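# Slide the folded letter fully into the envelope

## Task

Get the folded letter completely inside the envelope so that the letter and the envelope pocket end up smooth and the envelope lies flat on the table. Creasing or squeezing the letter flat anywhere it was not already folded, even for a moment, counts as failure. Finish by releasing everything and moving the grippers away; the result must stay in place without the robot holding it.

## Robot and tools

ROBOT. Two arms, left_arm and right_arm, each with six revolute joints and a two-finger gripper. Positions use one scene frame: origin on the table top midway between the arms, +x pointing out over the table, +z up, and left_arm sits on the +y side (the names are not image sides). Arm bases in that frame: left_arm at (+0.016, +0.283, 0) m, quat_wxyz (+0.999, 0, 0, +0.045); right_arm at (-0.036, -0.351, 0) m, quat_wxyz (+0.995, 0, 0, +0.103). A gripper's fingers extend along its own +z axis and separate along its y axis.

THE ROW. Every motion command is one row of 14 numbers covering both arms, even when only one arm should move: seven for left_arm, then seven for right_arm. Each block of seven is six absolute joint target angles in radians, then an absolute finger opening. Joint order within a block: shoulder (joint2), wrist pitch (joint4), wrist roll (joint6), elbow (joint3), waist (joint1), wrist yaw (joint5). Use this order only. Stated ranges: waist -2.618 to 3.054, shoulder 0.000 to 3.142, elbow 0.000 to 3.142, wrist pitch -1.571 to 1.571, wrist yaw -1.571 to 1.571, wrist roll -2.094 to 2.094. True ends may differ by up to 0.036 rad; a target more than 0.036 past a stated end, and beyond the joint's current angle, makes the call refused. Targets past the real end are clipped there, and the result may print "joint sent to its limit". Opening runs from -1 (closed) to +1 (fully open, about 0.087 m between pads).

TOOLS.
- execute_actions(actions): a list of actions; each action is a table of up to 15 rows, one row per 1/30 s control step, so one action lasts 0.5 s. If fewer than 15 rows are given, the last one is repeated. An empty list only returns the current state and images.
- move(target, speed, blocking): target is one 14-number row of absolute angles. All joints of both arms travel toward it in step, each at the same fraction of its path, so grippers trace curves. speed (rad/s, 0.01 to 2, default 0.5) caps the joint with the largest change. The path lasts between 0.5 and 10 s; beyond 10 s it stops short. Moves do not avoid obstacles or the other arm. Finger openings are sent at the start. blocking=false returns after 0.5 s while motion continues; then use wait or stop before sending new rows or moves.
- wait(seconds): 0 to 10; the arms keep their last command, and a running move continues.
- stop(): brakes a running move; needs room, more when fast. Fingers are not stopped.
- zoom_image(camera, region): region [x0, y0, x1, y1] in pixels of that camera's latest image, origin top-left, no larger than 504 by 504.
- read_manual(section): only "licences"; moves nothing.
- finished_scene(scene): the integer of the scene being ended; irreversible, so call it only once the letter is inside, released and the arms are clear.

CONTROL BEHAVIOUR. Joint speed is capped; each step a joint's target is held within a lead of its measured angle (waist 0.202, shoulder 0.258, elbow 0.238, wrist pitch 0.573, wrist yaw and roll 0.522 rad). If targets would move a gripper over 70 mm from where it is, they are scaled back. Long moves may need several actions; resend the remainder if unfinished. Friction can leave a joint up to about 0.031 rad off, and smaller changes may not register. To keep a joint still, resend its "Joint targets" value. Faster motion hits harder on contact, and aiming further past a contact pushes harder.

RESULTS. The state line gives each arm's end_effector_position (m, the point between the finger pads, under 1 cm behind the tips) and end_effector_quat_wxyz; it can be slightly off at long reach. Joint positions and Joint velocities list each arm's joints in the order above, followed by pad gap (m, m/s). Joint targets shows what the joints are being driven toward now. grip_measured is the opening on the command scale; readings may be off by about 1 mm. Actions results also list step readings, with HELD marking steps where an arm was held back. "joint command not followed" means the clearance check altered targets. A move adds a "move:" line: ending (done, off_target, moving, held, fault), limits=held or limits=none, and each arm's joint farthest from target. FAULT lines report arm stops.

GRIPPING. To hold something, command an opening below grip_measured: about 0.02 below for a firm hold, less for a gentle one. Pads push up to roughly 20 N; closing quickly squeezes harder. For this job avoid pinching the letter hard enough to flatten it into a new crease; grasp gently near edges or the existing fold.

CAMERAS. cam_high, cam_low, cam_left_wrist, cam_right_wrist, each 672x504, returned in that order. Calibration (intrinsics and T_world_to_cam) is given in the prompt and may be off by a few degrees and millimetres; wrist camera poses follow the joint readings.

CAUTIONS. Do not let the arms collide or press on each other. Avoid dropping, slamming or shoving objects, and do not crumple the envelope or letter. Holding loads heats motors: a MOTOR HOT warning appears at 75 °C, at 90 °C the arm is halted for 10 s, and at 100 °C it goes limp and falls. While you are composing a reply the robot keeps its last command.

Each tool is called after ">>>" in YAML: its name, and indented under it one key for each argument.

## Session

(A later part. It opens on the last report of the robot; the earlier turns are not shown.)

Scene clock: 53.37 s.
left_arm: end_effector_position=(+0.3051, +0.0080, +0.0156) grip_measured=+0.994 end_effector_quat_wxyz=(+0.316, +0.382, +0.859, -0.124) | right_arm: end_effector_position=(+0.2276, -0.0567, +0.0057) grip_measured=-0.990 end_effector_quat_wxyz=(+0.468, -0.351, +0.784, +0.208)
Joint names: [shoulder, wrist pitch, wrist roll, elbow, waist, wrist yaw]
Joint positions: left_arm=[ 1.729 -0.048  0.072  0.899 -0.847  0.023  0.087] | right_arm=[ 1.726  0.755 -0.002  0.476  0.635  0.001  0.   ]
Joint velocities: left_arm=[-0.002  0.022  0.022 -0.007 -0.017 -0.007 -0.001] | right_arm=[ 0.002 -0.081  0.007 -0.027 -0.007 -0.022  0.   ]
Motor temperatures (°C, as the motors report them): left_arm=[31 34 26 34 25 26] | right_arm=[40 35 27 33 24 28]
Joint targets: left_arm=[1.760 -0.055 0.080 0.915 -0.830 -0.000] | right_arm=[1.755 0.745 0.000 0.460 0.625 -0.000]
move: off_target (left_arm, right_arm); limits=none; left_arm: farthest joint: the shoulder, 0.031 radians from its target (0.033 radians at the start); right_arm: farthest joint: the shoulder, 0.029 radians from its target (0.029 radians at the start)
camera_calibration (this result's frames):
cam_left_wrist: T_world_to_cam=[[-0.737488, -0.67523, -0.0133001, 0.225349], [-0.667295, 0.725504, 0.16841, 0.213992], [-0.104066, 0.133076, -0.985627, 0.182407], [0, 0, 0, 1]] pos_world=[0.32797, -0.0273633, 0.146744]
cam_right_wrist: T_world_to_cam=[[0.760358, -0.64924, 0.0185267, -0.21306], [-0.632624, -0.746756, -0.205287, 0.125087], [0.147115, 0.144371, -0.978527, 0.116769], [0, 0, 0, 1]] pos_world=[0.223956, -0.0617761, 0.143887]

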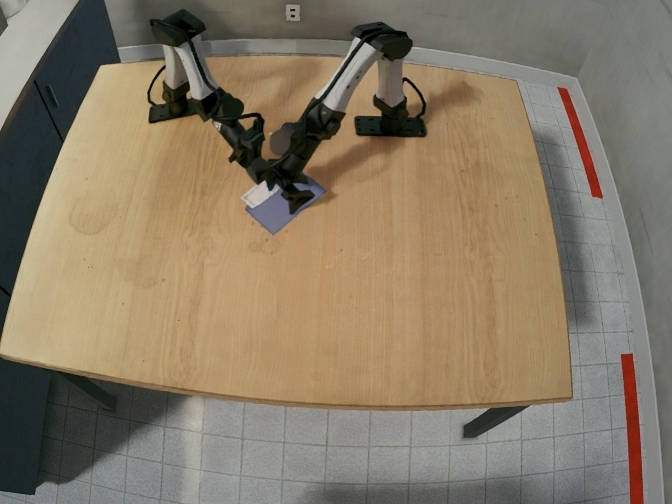

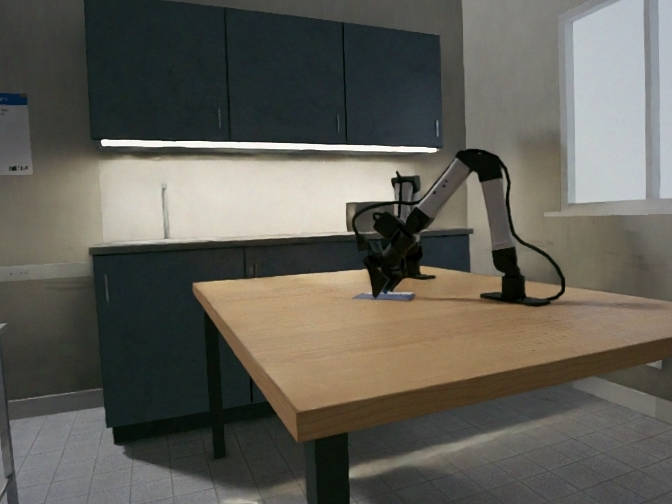

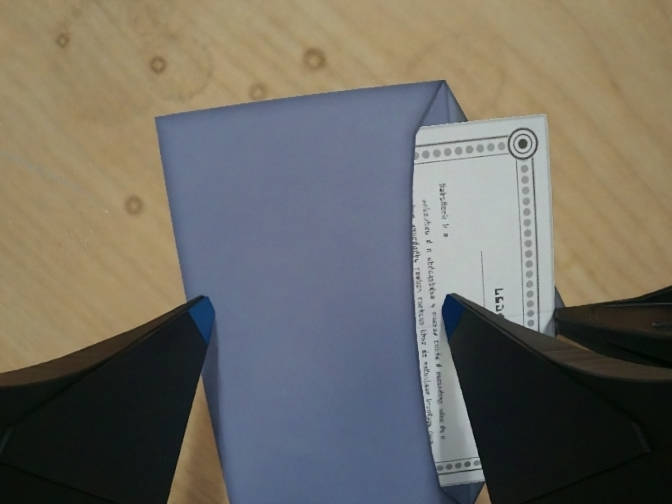

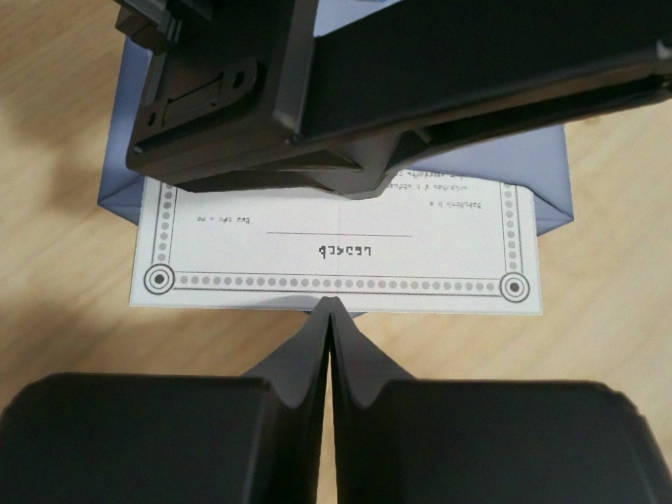

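>>> execute_actions:
  actions:
    - [[1.76,-0.055,0.08,0.915,-0.85,0,1,1.67,0.745,0,0.46,0.625,0,-1]]
    - [[1.76,-0.055,0.08,0.915,-0.85,0,1,1.67,0.745,0,0.447,0.625,0,-1]]
    - [[1.76,-0.055,0.08,0.915,-0.85,0,1,1.71,0.745,0,0.447,0.625,0,-1]]
    - [[1.76,-0.055,0.08,0.915,-0.85,0,1,1.745,0.745,0,0.447,0.625,0,-1]]
    - [[1.68,-0.055,0.13,0.915,-0.85,0,1,1.745,0.745,0,0.447,0.625,0,-1]]
    - [[1.68,-0.055,0.13,0.915,-0.905,0,1,1.745,0.745,0,0.447,0.625,0,-1]]
    - [[1.73,-0.055,0.13,0.915,-0.905,0,1,1.745,0.745,0,0.447,0.625,0,-1]]
    - [[1.76,-0.055,0.13,0.915,-0.905,0,1,1.745,0.745,0,0.447,0.625,0,-1]]

>>> move:
  target: [1.76,-0.055,0.13,0.915,-0.83,0,1,1.745,0.745,0,0.447,0.625,0,-1]
  speed: 0.03

Scene clock: 57.60 s.
left_arm: end_effector_position=(+0.2943, -0.0046, +0.0174) grip_measured=+0.994 end_effector_quat_wxyz=(+0.321, +0.424, +0.839, -0.118) | right_arm: end_effector_position=(+0.2254, -0.0591, +0.0053) grip_measured=-0.990 end_effector_quat_wxyz=(+0.468, -0.351, +0.784, +0.208)
Joint names: [shoulder, wrist pitch, wrist roll, elbow, waist, wrist yaw]
Joint positions: left_arm=[ 1.726 -0.049  0.122  0.902 -0.901  0.004  0.087] | right_arm=[ 1.717  0.757 -0.002  0.464  0.635  0.001  0.   ]
Joint velocities: left_arm=[-0.012 -0.007 -0.007 -0.017  0.002 -0.022 -0.001] | right_arm=[-0.007 -0.022 -0.051 -0.012 -0.007 -0.095 -0.001]
Motor temperatures (°C, as the motors report them): left_arm=[31 34 26 34 25 26] | right_arm=[40 35 27 33 24 28]
Joint targets: left_arm=[1.760 -0.055 0.130 0.915 -0.905 -0.000] | right_arm=[1.745 0.745 0.000 0.447 0.625 0.000]
Step readings (joint positions; steps 1 to 15: 1st action; 16 to 30: 2nd action; 31 to 45: 3rd action; 46 to 60: 4th action; 61 to 75: 5th action; 76 to 90: 6th action; 91 to 105: 7th action; 106 to 120: 8th action):
0: left_arm=[1.729 -0.048 0.072 0.899 -0.847 0.023] | right_arm=[1.726 0.755 -0.002 0.476 0.635 0.001]
1: left_arm=[1.729 -0.048 0.072 0.899 -0.847 0.023] | right_arm=[1.722 0.753 -0.002 0.476 0.635 0.001]
2: left_arm=[1.729 -0.048 0.072 0.899 -0.847 0.023] | right_arm=[1.714 0.748 -0.002 0.476 0.635 0.001]
4: left_arm=[1.729 -0.048 0.072 0.899 -0.847 0.023] | right_arm=[1.699 0.747 -0.002 0.476 0.635 0.001]
8: left_arm=[1.729 -0.048 0.072 0.899 -0.847 0.023] | right_arm=[1.691 0.747 -0.002 0.476 0.635 0.001]
15: left_arm=[1.729 -0.048 0.072 0.899 -0.847 0.023] | right_arm=[1.691 0.747 -0.002 0.476 0.635 0.001]
16: left_arm=[1.729 -0.048 0.072 0.899 -0.847 0.023] | right_arm=[1.691 0.747 -0.002 0.475 0.635 0.001]
17: left_arm=[1.729 -0.048 0.072 0.899 -0.847 0.023] | right_arm=[1.691 0.747 -0.002 0.473 0.635 0.001]
19: left_arm=[1.729 -0.048 0.072 0.899 -0.847 0.023] | right_arm=[1.691 0.747 -0.002 0.467 0.635 0.001]
23: left_arm=[1.729 -0.048 0.072 0.899 -0.847 0.023] | right_arm=[1.691 0.746 -0.002 0.464 0.635 0.001]
30: left_arm=[1.729 -0.048 0.072 0.899 -0.847 0.023] | right_arm=[1.691 0.746 -0.002 0.464 0.635 0.001]
31: left_arm=[1.729 -0.048 0.072 0.899 -0.847 0.023] | right_arm=[1.691 0.746 -0.002 0.464 0.635 0.001]
32: left_arm=[1.729 -0.048 0.072 0.899 -0.847 0.023] | right_arm=[1.691 0.746 -0.002 0.464 0.635 0.001]
34: left_arm=[1.729 -0.048 0.072 0.899 -0.847 0.023] | right_arm=[1.691 0.746 -0.002 0.464 0.635 0.001]
38: left_arm=[1.729 -0.048 0.072 0.899 -0.847 0.023] | right_arm=[1.691 0.746 -0.002 0.464 0.635 0.001]
45: left_arm=[1.729 -0.048 0.072 0.899 -0.847 0.023] | right_arm=[1.691 0.746 -0.002 0.464 0.635 0.001]
46: left_arm=[1.729 -0.048 0.072 0.899 -0.847 0.023] | right_arm=[1.695 0.747 -0.002 0.464 0.635 0.001]
47: left_arm=[1.729 -0.048 0.072 0.899 -0.847 0.023] | right_arm=[1.703 0.750 -0.002 0.464 0.635 0.001]
49: left_arm=[1.729 -0.048 0.072 0.899 -0.847 0.023] | right_arm=[1.717 0.756 -0.002 0.464 0.635 0.001]
53: left_arm=[1.729 -0.048 0.072 0.899 -0.847 0.023] | right_arm=[1.717 0.757 -0.002 0.464 0.635 0.001]
60: left_arm=[1.729 -0.048 0.072 0.899 -0.847 0.023] | right_arm=[1.717 0.757 -0.002 0.464 0.635 0.001]
61: left_arm=[1.725 -0.048 0.077 0.899 -0.847 0.022] | right_arm=[1.717 0.757 -0.002 0.464 0.635 0.001]
62: left_arm=[1.718 -0.052 0.087 0.899 -0.847 0.020] | right_arm=[1.717 0.757 -0.002 0.464 0.635 0.001]
64: left_arm=[1.704 -0.052 0.099 0.899 -0.847 0.015] | right_arm=[1.717 0.757 -0.002 0.464 0.635 0.001]
68: left_arm=[1.695 -0.052 0.112 0.899 -0.847 0.010] | right_arm=[1.717 0.757 -0.002 0.464 0.635 0.001]
75: left_arm=[1.695 -0.052 0.120 0.899 -0.847 0.008] | right_arm=[1.717 0.757 -0.002 0.464 0.635 0.001]
76: left_arm=[1.695 -0.052 0.120 0.899 -0.851 0.005] | right_arm=[1.717 0.757 -0.002 0.464 0.635 0.001]
77: left_arm=[1.695 -0.052 0.120 0.899 -0.862 0.003] | right_arm=[1.717 0.757 -0.002 0.464 0.635 0.001]
79: left_arm=[1.695 -0.052 0.121 0.899 -0.887 0.003] | right_arm=[1.717 0.757 -0.002 0.464 0.635 0.001]
83: left_arm=[1.695 -0.052 0.122 0.899 -0.901 0.003] | right_arm=[1.717 0.757 -0.002 0.464 0.635 0.001]
90: left_arm=[1.695 -0.052 0.122 0.899 -0.901 0.003] | right_arm=[1.717 0.757 -0.002 0.464 0.635 0.001]
91: left_arm=[1.697 -0.052 0.122 0.899 -0.901 0.003] | right_arm=[1.717 0.757 -0.002 0.464 0.635 0.001]
92: left_arm=[1.701 -0.051 0.122 0.899 -0.901 0.003] | right_arm=[1.717 0.757 -0.002 0.464 0.635 0.001]
94: left_arm=[1.711 -0.051 0.122 0.899 -0.901 0.003] | right_arm=[1.717 0.757 -0.002 0.464 0.635 0.001]
98: left_arm=[1.719 -0.052 0.122 0.899 -0.901 0.003] | right_arm=[1.717 0.757 -0.002 0.464 0.635 0.001]
105: left_arm=[1.719 -0.052 0.122 0.899 -0.901 0.003] | right_arm=[1.717 0.757 -0.002 0.464 0.635 0.001]
106: left_arm=[1.721 -0.052 0.122 0.899 -0.901 0.003] | right_arm=[1.717 0.757 -0.002 0.464 0.635 0.001]
107: left_arm=[1.725 -0.049 0.122 0.899 -0.901 0.003] | right_arm=[1.717 0.757 -0.002 0.464 0.635 0.001]
109: left_arm=[1.726 -0.049 0.122 0.901 -0.901 0.004] | right_arm=[1.717 0.757 -0.002 0.464 0.635 0.001]
113: left_arm=[1.726 -0.049 0.122 0.902 -0.901 0.004] | right_arm=[1.717 0.757 -0.002 0.464 0.635 0.001]
120: Joint positions above
camera_calibration (this result's frames):
cam_left_wrist: T_world_to_cam=[[-0.788529, -0.612073, -0.0599049, 0.224992], [-0.612457, 0.772694, 0.166857, 0.199695], [-0.0558402, 0.16826, -0.98416, 0.170744], [0, 0, 0, 1]] pos_world=[0.309252, -0.0453217, 0.148197]
cam_right_wrist: T_world_to_cam=[[0.760372, -0.649224, 0.0185005, -0.212981], [-0.63278, -0.74693, -0.204167, 0.121809], [0.146369, 0.143536, -0.978761, 0.11725], [0, 0, 0, 1]] pos_world=[0.221861, -0.0641191, 0.143569]

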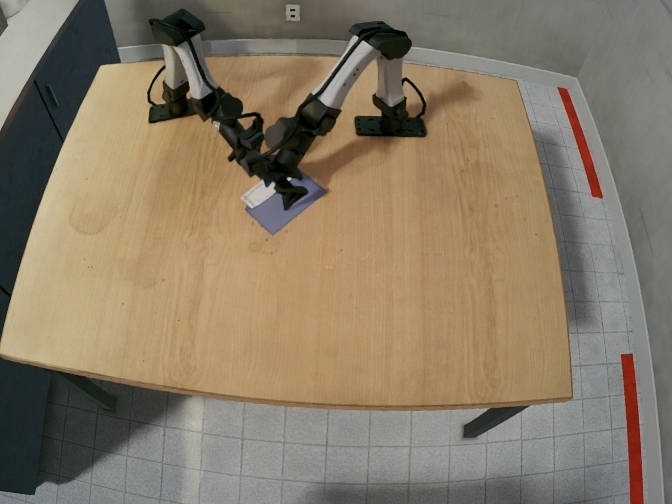

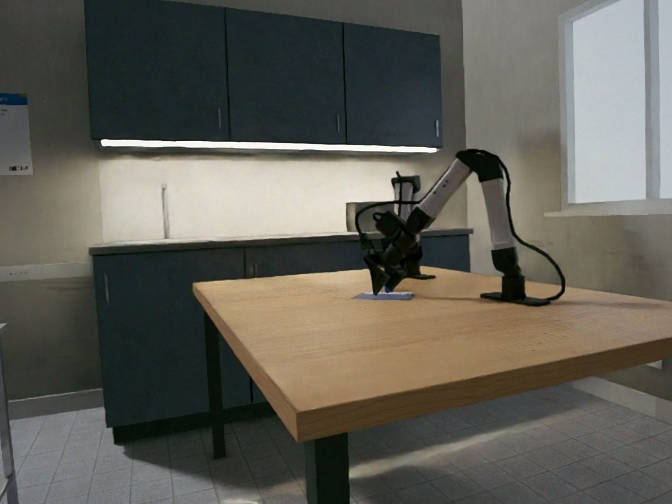

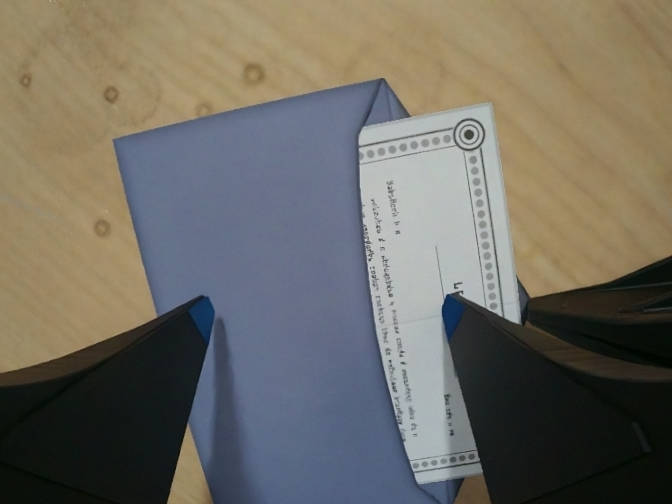

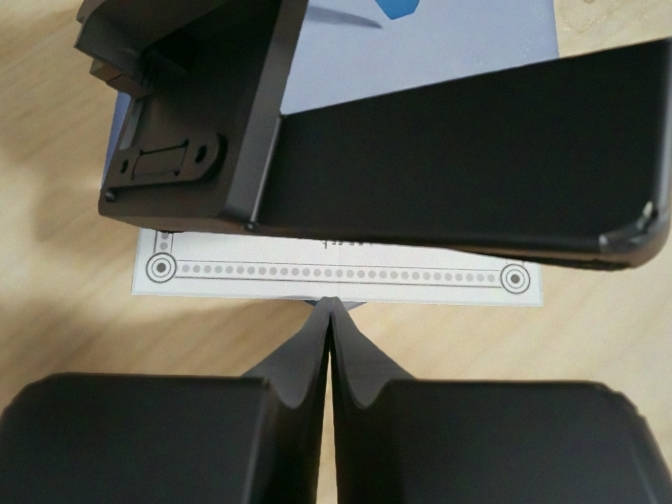

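Scene clock: 60.30 s.
left_arm: end_effector_position=(+0.3077, +0.0083, +0.0171) grip_measured=+0.994 end_effector_quat_wxyz=(+0.322, +0.403, +0.849, -0.118) | right_arm: end_effector_position=(+0.2255, -0.0590, +0.0055) grip_measured=-0.990 end_effector_quat_wxyz=(+0.468, -0.351, +0.784, +0.208)
Joint names: [shoulder, wrist pitch, wrist roll, elbow, waist, wrist yaw]
Joint positions: left_arm=[ 1.728 -0.046  0.122  0.902 -0.846  0.025  0.087] | right_arm=[ 1.717  0.758 -0.002  0.464  0.635  0.001  0.   ]
Joint velocities: left_arm=[-0.002 -0.007 -0.007  0.022  0.007 -0.007  0.001] | right_arm=[ 0.012  0.022 -0.095  0.002 -0.022  0.037  0.001]
Motor temperatures (°C, as the motors report them): left_arm=[31 34 26 34 25 26] | right_arm=[40 35 27 33 24 28]
Joint targets: left_arm=[1.760 -0.055 0.130 0.915 -0.830 -0.000] | right_arm=[1.745 0.745 0.000 0.447 0.625 -0.000]
move: off_target (left_arm, right_arm); limits=none; left_arm: farthest joint: the shoulder, 0.032 radians from its target (0.034 radians at the start); right_arm: farthest joint: the shoulder, 0.028 radians from its target (0.028 radians at the start)
camera_calibration (this result's frames):
cam_left_wrist: T_world_to_cam=[[-0.762368, -0.645622, -0.0443539, 0.235464], [-0.643029, 0.748023, 0.164239, 0.207649], [-0.0728588, 0.153732, -0.985423, 0.17433], [0, 0, 0, 1]] pos_world=[0.325736, -0.0301059, 0.148128]
cam_right_wrist: T_world_to_cam=[[0.760362, -0.649235, 0.018518, -0.212985], [-0.632676, -0.746814, -0.204913, 0.121944], [0.146866, 0.144093, -0.978605, 0.117295], [0, 0, 0, 1]] pos_world=[0.22187, -0.0641094, 0.143717]

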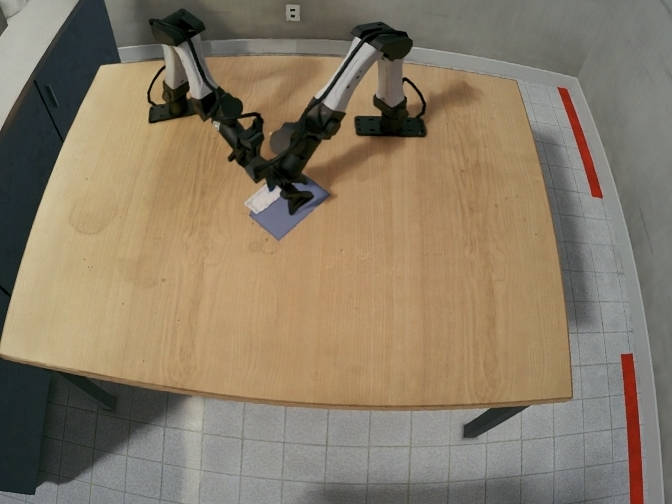

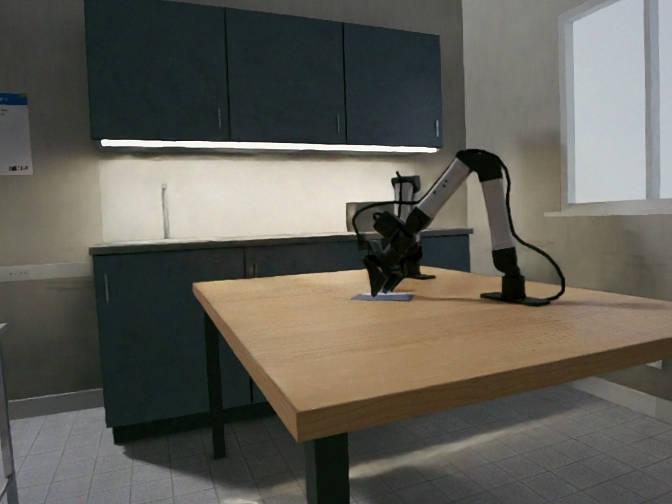

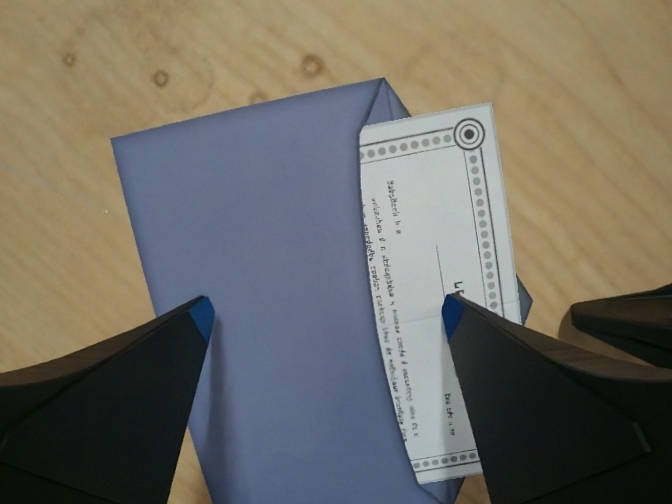

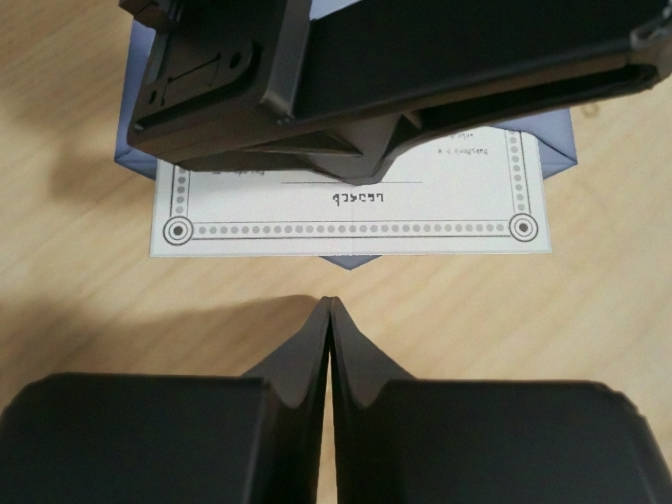

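>>> execute_actions:
  actions:
    - [[1.76,-0.055,0.13,0.915,-0.846,0,1,1.68,0.745,0,0.48,0.625,0,-1]]
    - [[1.76,-0.055,0.13,0.915,-0.846,0,1,1.72,0.745,0,0.56,0.609,0,-1]]
    - [[1.76,-0.055,0.13,0.915,-0.846,0,1,1.74,0.745,0,0.511,0.609,0,-1]]
    - [[1.76,-0.055,0.13,0.915,-0.846,0,1,1.77,0.745,0,0.511,0.609,0,-1]]
    - [[1.76,-0.055,0.13,0.915,-0.846,0,1,1.81,0.745,0,0.511,0.609,0,-1]]

Scene clock: 63.03 s.
left_arm: end_effector_position=(+0.3078, +0.0083, +0.0171) grip_measured=+0.994 end_effector_quat_wxyz=(+0.322, +0.403, +0.849, -0.118) | right_arm: end_effector_position=(+0.2422, -0.0508, +0.0050) grip_measured=-0.990 end_effector_quat_wxyz=(+0.473, -0.344, +0.785, +0.206)
Joint names: [shoulder, wrist pitch, wrist roll, elbow, waist, wrist yaw]
Joint positions: left_arm=[ 1.728 -0.045  0.122  0.902 -0.846  0.024  0.087] | right_arm=[ 1.776  0.763 -0.002  0.526  0.618  0.001  0.   ]
Joint velocities: left_arm=[-0.002  0.081  0.022  0.002 -0.002 -0.037  0.   ] | right_arm=[ 0.017 -0.051 -0.051  0.007 -0.007 -0.051  0.   ]
Motor temperatures (°C, as the motors report them): left_arm=[31 34 26 34 25 26] | right_arm=[40 36 27 33 24 28]
Joint targets: left_arm=[1.760 -0.055 0.130 0.915 -0.846 0.000] | right_arm=[1.810 0.745 0.000 0.511 0.609 -0.000]
Step readings (joint positions; steps 1 to 15: 1st action; 16 to 30: 2nd action; 31 to 45: 3rd action; 46 to 60: 4th action; 61 to 75: 5th action):
0: left_arm=[1.728 -0.046 0.122 0.902 -0.846 0.025] | right_arm=[1.717 0.758 -0.002 0.464 0.635 0.001]
1: left_arm=[1.728 -0.046 0.122 0.902 -0.846 0.025] | right_arm=[1.715 0.757 -0.002 0.464 0.635 0.001]
2: left_arm=[1.728 -0.046 0.122 0.902 -0.846 0.025] | right_arm=[1.712 0.755 -0.002 0.464 0.635 0.001]
4: left_arm=[1.728 -0.046 0.122 0.902 -0.846 0.025] | right_arm=[1.706 0.754 -0.002 0.464 0.635 0.001]
8: left_arm=[1.728 -0.046 0.122 0.902 -0.846 0.025] | right_arm=[1.704 0.753 -0.002 0.464 0.635 0.001]
15: left_arm=[1.728 -0.046 0.122 0.902 -0.846 0.025] | right_arm=[1.704 0.750 -0.002 0.464 0.635 0.001]
16: left_arm=[1.728 -0.046 0.122 0.902 -0.846 0.025] | right_arm=[1.704 0.742 -0.002 0.473 0.633 0.001]
17: left_arm=[1.728 -0.046 0.122 0.902 -0.846 0.025] | right_arm=[1.708 0.734 -0.002 0.492 0.629 0.001]
19: left_arm=[1.728 -0.046 0.122 0.902 -0.846 0.025] | right_arm=[1.709 0.736 -0.002 0.528 0.621 0.001]
23: left_arm=[1.728 -0.046 0.122 0.902 -0.846 0.025] | right_arm=[1.709 0.746 -0.002 0.547 0.618 0.001]
30: left_arm=[1.728 -0.046 0.122 0.902 -0.846 0.025] | right_arm=[1.709 0.745 -0.002 0.547 0.618 0.001]
31: left_arm=[1.728 -0.046 0.122 0.902 -0.846 0.025] | right_arm=[1.710 0.747 -0.002 0.545 0.618 0.001]
32: left_arm=[1.728 -0.046 0.122 0.902 -0.846 0.025] | right_arm=[1.711 0.747 -0.002 0.541 0.618 0.001]
34: left_arm=[1.728 -0.046 0.122 0.902 -0.846 0.025] | right_arm=[1.716 0.747 -0.002 0.533 0.618 0.001]
38: left_arm=[1.728 -0.046 0.122 0.902 -0.846 0.025] | right_arm=[1.722 0.744 -0.002 0.526 0.618 0.001]
45: left_arm=[1.728 -0.046 0.122 0.902 -0.846 0.025] | right_arm=[1.722 0.744 -0.002 0.526 0.618 0.001]
46: left_arm=[1.728 -0.046 0.122 0.902 -0.846 0.025] | right_arm=[1.725 0.745 -0.002 0.526 0.618 0.001]
47: left_arm=[1.728 -0.046 0.122 0.902 -0.846 0.025] | right_arm=[1.731 0.747 -0.002 0.526 0.618 0.001]
49: left_arm=[1.728 -0.046 0.122 0.902 -0.846 0.025] | right_arm=[1.745 0.746 -0.002 0.526 0.618 0.001]
53: left_arm=[1.728 -0.046 0.122 0.902 -0.846 0.025] | right_arm=[1.753 0.743 -0.002 0.526 0.618 0.001]
60: left_arm=[1.728 -0.046 0.122 0.902 -0.846 0.025] | right_arm=[1.753 0.743 -0.002 0.526 0.618 0.001]
61: left_arm=[1.728 -0.046 0.122 0.902 -0.846 0.025] | right_arm=[1.757 0.745 -0.002 0.526 0.618 0.001]
62: left_arm=[1.728 -0.046 0.122 0.902 -0.846 0.025] | right_arm=[1.766 0.749 -0.002 0.526 0.618 0.001]
64: left_arm=[1.728 -0.045 0.122 0.902 -0.846 0.025] | right_arm=[1.775 0.761 -0.002 0.526 0.618 0.001]
68: left_arm=[1.728 -0.045 0.122 0.902 -0.846 0.024] | right_arm=[1.776 0.763 -0.002 0.526 0.618 0.001]
75: Joint positions above
camera_calibration (this result's frames):
cam_left_wrist: T_world_to_cam=[[-0.762188, -0.645811, -0.0446861, 0.235494], [-0.643291, 0.747874, 0.163895, 0.207803], [-0.0724256, 0.153665, -0.985465, 0.174256], [0, 0, 0, 1]] pos_world=[0.325789, -0.0301031, 0.148188]
cam_right_wrist: T_world_to_cam=[[0.749226, -0.662056, 0.0185307, -0.218277], [-0.643991, -0.734748, -0.213122, 0.141991], [0.154714, 0.147743, -0.97685, 0.111416], [0, 0, 0, 1]] pos_world=[0.237742, -0.0566449, 0.143143]

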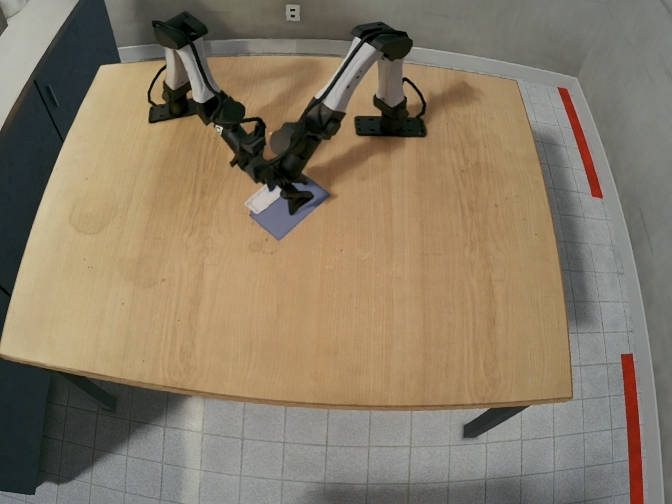

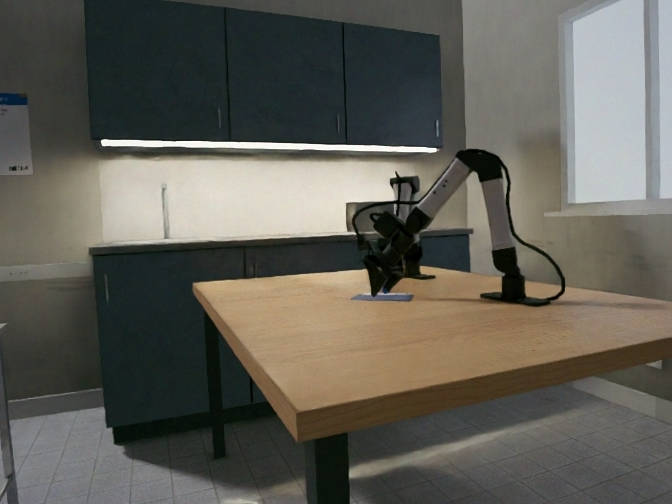

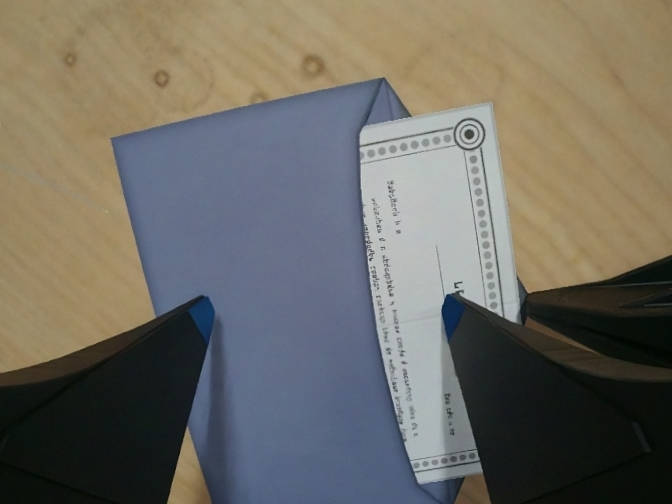

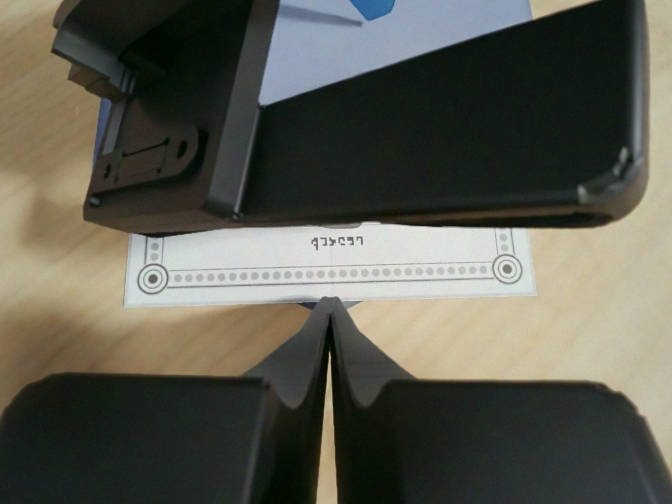

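Press harder (creeps slightly forward) and stroke.

>>> execute_actions:
  actions:
    - [[1.76,-0.055,0.13,0.915,-0.846,0,1,1.83,0.745,0,0.511,0.609,0,-1]]
    - [[1.755,-0.055,0.13,0.915,-0.83,0,1,1.83,0.745,0,0.511,0.609,0,-1]]
    - [[1.755,-0.055,0.13,0.915,-0.82,0,1,1.83,0.745,0,0.511,0.609,0,-1]]
    - [[1.755,-0.055,0.13,0.915,-0.81,0,1,1.83,0.745,0,0.511,0.609,0,-1]]
    - [[1.755,-0.055,0.13,0.915,-0.8,0,1,1.83,0.745,0,0.511,0.609,0,-1]]

Scene clock: 65.63 s.
left_arm: end_effector_position=(+0.3164, +0.0175, +0.0172) grip_measured=+0.994 end_effector_quat_wxyz=(+0.324, +0.390, +0.855, -0.112) | right_arm: end_effector_position=(+0.2436, -0.0493, +0.0047) grip_measured=-0.990 end_effector_quat_wxyz=(+0.477, -0.343, +0.782, +0.207)
Joint names: [shoulder, wrist pitch, wrist roll, elbow, waist, wrist yaw]
Joint positions: left_arm=[ 1.728 -0.045  0.122  0.902 -0.815  0.022  0.087] | right_arm=[ 1.788  0.784 -0.002  0.526  0.618  0.001  0.   ]
Joint velocities: left_arm=[ 0.012 -0.007 -0.007 -0.007  0.012  0.051  0.   ] | right_arm=[ 0.002 -0.066 -0.037  0.002  0.002  0.022 -0.001]
Motor temperatures (°C, as the motors report them): left_arm=[31 34 26 35 25 26] | right_arm=[39 36 27 33 24 28]
Joint targets: left_arm=[1.755 -0.055 0.130 0.915 -0.800 -0.000] | right_arm=[1.830 0.745 0.000 0.511 0.609 0.000]
Step readings (joint positions; steps 1 to 15: 1st action; 16 to 30: 2nd action; 31 to 45: 3rd action; 46 to 60: 4th action; 61 to 75: 5th action):
0: left_arm=[1.728 -0.045 0.122 0.902 -0.846 0.024] | right_arm=[1.776 0.763 -0.002 0.526 0.618 0.001]
1: left_arm=[1.728 -0.045 0.122 0.902 -0.846 0.024] | right_arm=[1.778 0.765 -0.002 0.526 0.618 0.001]
2: left_arm=[1.728 -0.045 0.122 0.902 -0.846 0.023] | right_arm=[1.782 0.770 -0.002 0.526 0.618 0.001]
4: left_arm=[1.728 -0.045 0.122 0.902 -0.846 0.022] | right_arm=[1.785 0.778 -0.002 0.526 0.618 0.001]
8: left_arm=[1.728 -0.045 0.122 0.902 -0.846 0.022] | right_arm=[1.787 0.783 -0.002 0.526 0.618 0.001]
15: left_arm=[1.728 -0.045 0.122 0.902 -0.846 0.022] | right_arm=[1.788 0.784 -0.002 0.526 0.618 0.001]
16: left_arm=[1.728 -0.045 0.122 0.902 -0.846 0.022] | right_arm=[1.788 0.784 -0.002 0.526 0.618 0.001]
17: left_arm=[1.728 -0.045 0.122 0.902 -0.846 0.022] | right_arm=[1.788 0.784 -0.002 0.526 0.618 0.001]
19: left_arm=[1.728 -0.045 0.122 0.902 -0.846 0.022] | right_arm=[1.788 0.784 -0.002 0.526 0.618 0.001]
23: left_arm=[1.728 -0.045 0.122 0.902 -0.846 0.022] | right_arm=[1.788 0.784 -0.002 0.526 0.618 0.001]
30: left_arm=[1.728 -0.045 0.122 0.902 -0.846 0.022] | right_arm=[1.788 0.784 -0.002 0.526 0.618 0.001]
31: left_arm=[1.728 -0.045 0.122 0.902 -0.844 0.022] | right_arm=[1.788 0.784 -0.002 0.526 0.618 0.001]
32: left_arm=[1.728 -0.045 0.122 0.902 -0.842 0.022] | right_arm=[1.788 0.784 -0.002 0.526 0.618 0.001]
34: left_arm=[1.728 -0.045 0.122 0.902 -0.836 0.022] | right_arm=[1.788 0.784 -0.002 0.526 0.618 0.001]
38: left_arm=[1.728 -0.045 0.122 0.902 -0.835 0.022] | right_arm=[1.788 0.784 -0.002 0.526 0.618 0.001]
45: left_arm=[1.728 -0.045 0.122 0.902 -0.835 0.022] | right_arm=[1.788 0.784 -0.002 0.526 0.618 0.001]
46: left_arm=[1.728 -0.045 0.122 0.902 -0.834 0.022] | right_arm=[1.788 0.784 -0.002 0.526 0.618 0.001]
47: left_arm=[1.728 -0.045 0.122 0.902 -0.832 0.022] | right_arm=[1.788 0.784 -0.002 0.526 0.618 0.001]
49: left_arm=[1.728 -0.045 0.122 0.902 -0.828 0.022] | right_arm=[1.788 0.784 -0.002 0.526 0.618 0.001]
53: left_arm=[1.728 -0.045 0.122 0.902 -0.826 0.022] | right_arm=[1.788 0.784 -0.002 0.526 0.618 0.001]
60: left_arm=[1.728 -0.045 0.122 0.902 -0.826 0.022] | right_arm=[1.788 0.784 -0.002 0.526 0.618 0.001]
61: left_arm=[1.728 -0.045 0.122 0.902 -0.824 0.022] | right_arm=[1.788 0.784 -0.002 0.526 0.618 0.001]
62: left_arm=[1.728 -0.045 0.122 0.902 -0.823 0.022] | right_arm=[1.788 0.784 -0.002 0.526 0.618 0.001]
64: left_arm=[1.728 -0.045 0.122 0.902 -0.818 0.022] | right_arm=[1.788 0.784 -0.002 0.526 0.618 0.001]
68: left_arm=[1.728 -0.045 0.122 0.902 -0.815 0.022] | right_arm=[1.788 0.784 -0.002 0.526 0.618 0.001]
75: Joint positions above
camera_calibration (this result's frames):
cam_left_wrist: T_world_to_cam=[[-0.741236, -0.669652, -0.0462192, 0.241774], [-0.666957, 0.726982, 0.163294, 0.214312], [-0.0757498, 0.151866, -0.985494, 0.17465], [0, 0, 0, 1]] pos_world=[0.335378, -0.0204203, 0.148295]
cam_right_wrist: T_world_to_cam=[[0.749105, -0.662186, 0.0187493, -0.218295], [-0.64258, -0.733224, -0.222427, 0.143629], [0.161035, 0.154573, -0.974769, 0.109487], [0, 0, 0, 1]] pos_world=[0.238188, -0.0561634, 0.142764]

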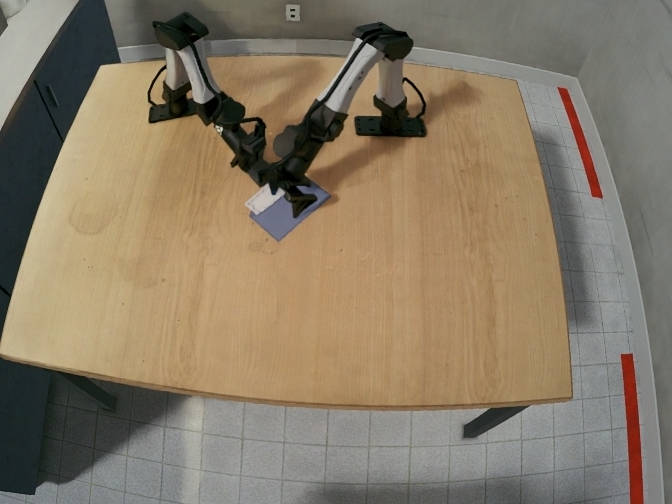

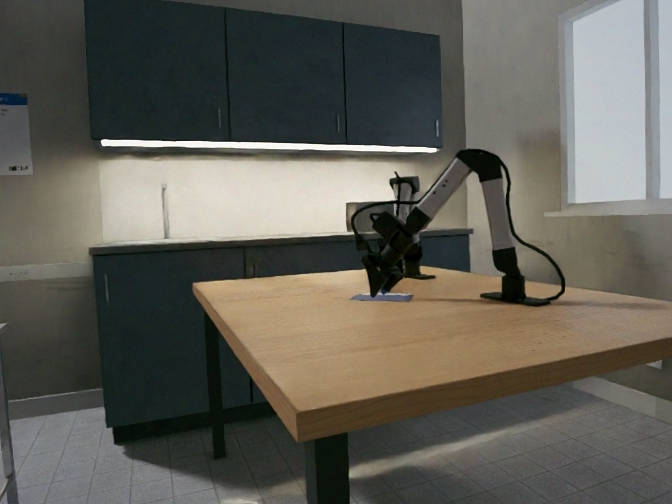

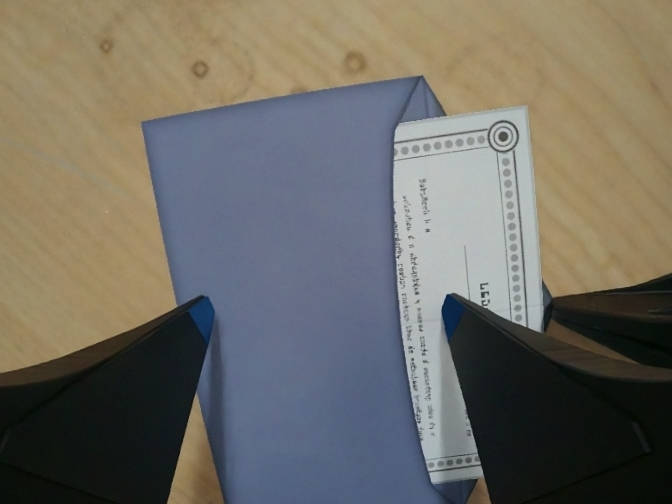

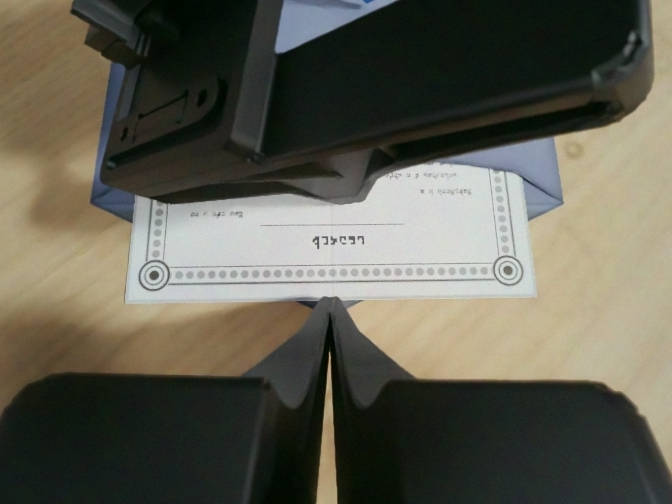

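>>> execute_actions:
  actions:
    - [[1.68,-0.055,0.13,0.915,-0.815,0,1,1.83,0.745,0,0.511,0.609,0,-1]]
    - [[1.68,-0.055,0.13,0.915,-0.85,0,1,1.83,0.745,0,0.511,0.609,0,-1]]
    - [[1.74,-0.055,0.13,0.89,-0.85,0,1,1.83,0.745,0,0.511,0.609,0,-1]]
    - [[1.79,-0.09,0.13,0.88,-0.85,0,1,1.83,0.745,0,0.511,0.609,0,-1]]
    - [[1.79,-0.09,0.13,0.88,-0.825,0,1,1.83,0.745,0,0.511,0.609,0,-1]]
    - [[1.79,-0.09,0.13,0.88,-0.81,0,1,1.83,0.745,0,0.511,0.609,0,-1]]
    - [[1.79,-0.09,0.13,0.88,-0.795,0,1,1.83,0.745,0,0.511,0.609,0,-1]]
    - [[1.79,-0.09,0.13,0.88,-0.78,0,1,1.83,0.745,0,0.511,0.609,0,-1]]

Scene clock: 69.77 s.
left_arm: end_effector_position=(+0.3119, +0.0137, +0.0137) grip_measured=+0.994 end_effector_quat_wxyz=(+0.313, +0.388, +0.856, -0.134) | right_arm: end_effector_position=(+0.2436, -0.0493, +0.0047) grip_measured=-0.990 end_effector_quat_wxyz=(+0.477, -0.343, +0.782, +0.207)
Joint names: [shoulder, wrist pitch, wrist roll, elbow, waist, wrist yaw]
Joint positions: left_arm=[ 1.738 -0.043  0.108  0.902 -0.807  0.072  0.087] | right_arm=[ 1.788  0.784 -0.002  0.526  0.618  0.001  0.   ]
Joint velocities: left_arm=[-0.012 -0.007 -0.022  0.002 -0.007 -0.022 -0.   ] | right_arm=[ 0.027  0.037 -0.022 -0.017 -0.007 -0.051 -0.001]
Motor temperatures (°C, as the motors report them): left_arm=[32 34 26 35 25 26] | right_arm=[39 35 27 33 24 28]
Joint targets: left_arm=[1.790 -0.090 0.130 0.880 -0.780 -0.000] | right_arm=[1.830 0.745 0.000 0.511 0.609 0.000]
Step readings (joint positions; steps 1 to 15: 1st action; 16 to 30: 2nd action; 31 to 45: 3rd action; 46 to 60: 4th action; 61 to 75: 5th action; 76 to 90: 6th action; 91 to 105: 7th action; 106 to 120: 8th action):
0: left_arm=[1.728 -0.045 0.122 0.902 -0.815 0.022] | right_arm=[1.788 0.784 -0.002 0.526 0.618 0.001]
1: left_arm=[1.725 -0.045 0.122 0.902 -0.815 0.022] | right_arm=[1.788 0.784 -0.002 0.526 0.618 0.001]
2: left_arm=[1.718 -0.049 0.122 0.902 -0.815 0.019] | right_arm=[1.788 0.784 -0.002 0.526 0.618 0.001]
4: left_arm=[1.705 -0.050 0.122 0.902 -0.815 0.014] | right_arm=[1.788 0.784 -0.002 0.526 0.618 0.001]
8: left_arm=[1.696 -0.050 0.122 0.902 -0.815 0.010] | right_arm=[1.788 0.784 -0.002 0.526 0.618 0.001]
15: left_arm=[1.696 -0.050 0.122 0.902 -0.815 0.008] | right_arm=[1.788 0.784 -0.002 0.526 0.618 0.001]
16: left_arm=[1.696 -0.050 0.122 0.902 -0.818 0.006] | right_arm=[1.788 0.784 -0.002 0.526 0.618 0.001]
17: left_arm=[1.696 -0.050 0.122 0.902 -0.823 0.005] | right_arm=[1.788 0.784 -0.002 0.526 0.618 0.001]
19: left_arm=[1.696 -0.050 0.122 0.902 -0.836 0.005] | right_arm=[1.788 0.784 -0.002 0.526 0.618 0.001]
23: left_arm=[1.696 -0.050 0.122 0.902 -0.843 0.005] | right_arm=[1.788 0.784 -0.002 0.526 0.618 0.001]
30: left_arm=[1.696 -0.050 0.122 0.902 -0.843 0.005] | right_arm=[1.788 0.784 -0.002 0.526 0.618 0.001]
31: left_arm=[1.698 -0.050 0.122 0.902 -0.843 0.005] | right_arm=[1.788 0.784 -0.002 0.526 0.618 0.001]
32: left_arm=[1.704 -0.048 0.122 0.902 -0.843 0.005] | right_arm=[1.788 0.784 -0.002 0.526 0.618 0.001]
34: left_arm=[1.719 -0.049 0.122 0.902 -0.843 0.005] | right_arm=[1.788 0.784 -0.002 0.526 0.618 0.001]
38: left_arm=[1.726 -0.047 0.122 0.902 -0.843 0.005] | right_arm=[1.788 0.784 -0.002 0.526 0.618 0.001]
45: left_arm=[1.726 -0.047 0.122 0.902 -0.843 0.005] | right_arm=[1.788 0.784 -0.002 0.526 0.618 0.001]
46: left_arm=[1.729 -0.047 0.122 0.902 -0.843 0.005] | right_arm=[1.788 0.784 -0.002 0.526 0.618 0.001]
47: left_arm=[1.731 -0.047 0.122 0.902 -0.843 0.007] | right_arm=[1.788 0.784 -0.002 0.526 0.618 0.001]
49: left_arm=[1.731 -0.047 0.122 0.902 -0.843 0.007] | right_arm=[1.788 0.784 -0.002 0.526 0.618 0.001]
53: left_arm=[1.731 -0.047 0.122 0.902 -0.843 0.007] | right_arm=[1.788 0.784 -0.002 0.526 0.618 0.001]
60: left_arm=[1.731 -0.047 0.122 0.902 -0.843 0.007] | right_arm=[1.788 0.784 -0.002 0.526 0.618 0.001]
61: left_arm=[1.731 -0.047 0.122 0.902 -0.841 0.008] | right_arm=[1.788 0.784 -0.002 0.526 0.618 0.001]
62: left_arm=[1.731 -0.047 0.122 0.902 -0.839 0.013] | right_arm=[1.788 0.784 -0.002 0.526 0.618 0.001]
64: left_arm=[1.731 -0.047 0.121 0.902 -0.836 0.019] | right_arm=[1.788 0.784 -0.002 0.526 0.618 0.001]
68: left_arm=[1.731 -0.047 0.121 0.902 -0.835 0.021] | right_arm=[1.788 0.784 -0.002 0.526 0.618 0.001]
75: left_arm=[1.731 -0.047 0.121 0.902 -0.835 0.021] | right_arm=[1.788 0.784 -0.002 0.526 0.618 0.001]
76: left_arm=[1.731 -0.047 0.121 0.902 -0.833 0.022] | right_arm=[1.788 0.784 -0.002 0.526 0.618 0.001]
77: left_arm=[1.732 -0.046 0.120 0.902 -0.831 0.027] | right_arm=[1.788 0.784 -0.002 0.526 0.618 0.001]
79: left_arm=[1.733 -0.046 0.119 0.902 -0.827 0.035] | right_arm=[1.788 0.784 -0.002 0.526 0.618 0.001]
83: left_arm=[1.733 -0.045 0.118 0.902 -0.826 0.038] | right_arm=[1.788 0.784 -0.002 0.526 0.618 0.001]
90: left_arm=[1.733 -0.045 0.118 0.902 -0.826 0.039] | right_arm=[1.788 0.784 -0.002 0.526 0.618 0.001]
91: left_arm=[1.733 -0.045 0.117 0.902 -0.824 0.040] | right_arm=[1.788 0.784 -0.002 0.526 0.618 0.001]
92: left_arm=[1.734 -0.045 0.116 0.902 -0.821 0.045] | right_arm=[1.788 0.784 -0.002 0.526 0.618 0.001]
94: left_arm=[1.736 -0.045 0.113 0.902 -0.817 0.053] | right_arm=[1.788 0.784 -0.002 0.526 0.618 0.001]
98: left_arm=[1.736 -0.045 0.112 0.902 -0.815 0.058] | right_arm=[1.788 0.784 -0.002 0.526 0.618 0.001]
105: left_arm=[1.736 -0.044 0.112 0.902 -0.815 0.059] | right_arm=[1.788 0.784 -0.002 0.526 0.618 0.001]
106: left_arm=[1.736 -0.044 0.112 0.902 -0.813 0.060] | right_arm=[1.788 0.784 -0.002 0.526 0.618 0.001]
107: left_arm=[1.736 -0.044 0.110 0.902 -0.811 0.064] | right_arm=[1.788 0.784 -0.002 0.526 0.618 0.001]
109: left_arm=[1.738 -0.043 0.108 0.902 -0.807 0.071] | right_arm=[1.788 0.784 -0.002 0.526 0.618 0.001]
113: left_arm=[1.738 -0.043 0.108 0.902 -0.807 0.072] | right_arm=[1.788 0.784 -0.002 0.526 0.618 0.001]
120: Joint positions above
camera_calibration (this result's frames):
cam_left_wrist: T_world_to_cam=[[-0.750743, -0.660592, 0.00146637, 0.237933], [-0.651121, 0.740351, 0.167098, 0.209467], [-0.11147, 0.124493, -0.985939, 0.182949], [0, 0, 0, 1]] pos_world=[0.335408, -0.0206782, 0.145026]
cam_right_wrist: T_world_to_cam=[[0.749105, -0.662186, 0.0187493, -0.218295], [-0.64258, -0.733224, -0.222427, 0.143629], [0.161035, 0.154573, -0.974769, 0.109487], [0, 0, 0, 1]] pos_world=[0.238188, -0.0561634, 0.142764]

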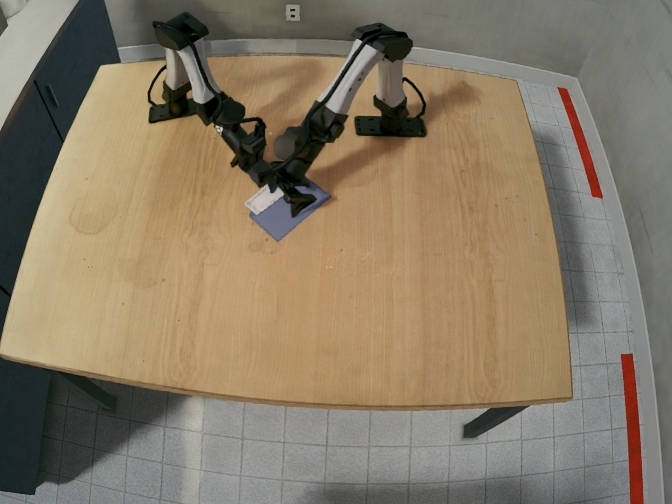

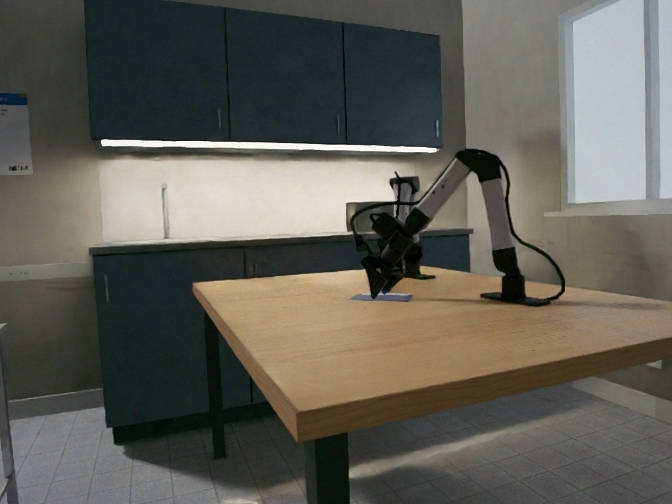

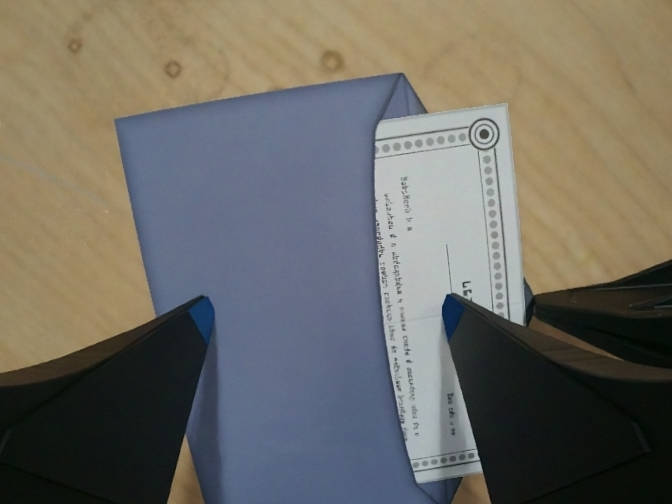

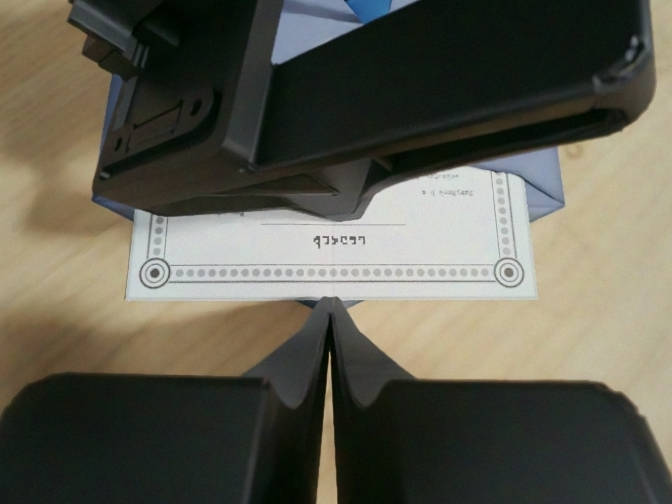

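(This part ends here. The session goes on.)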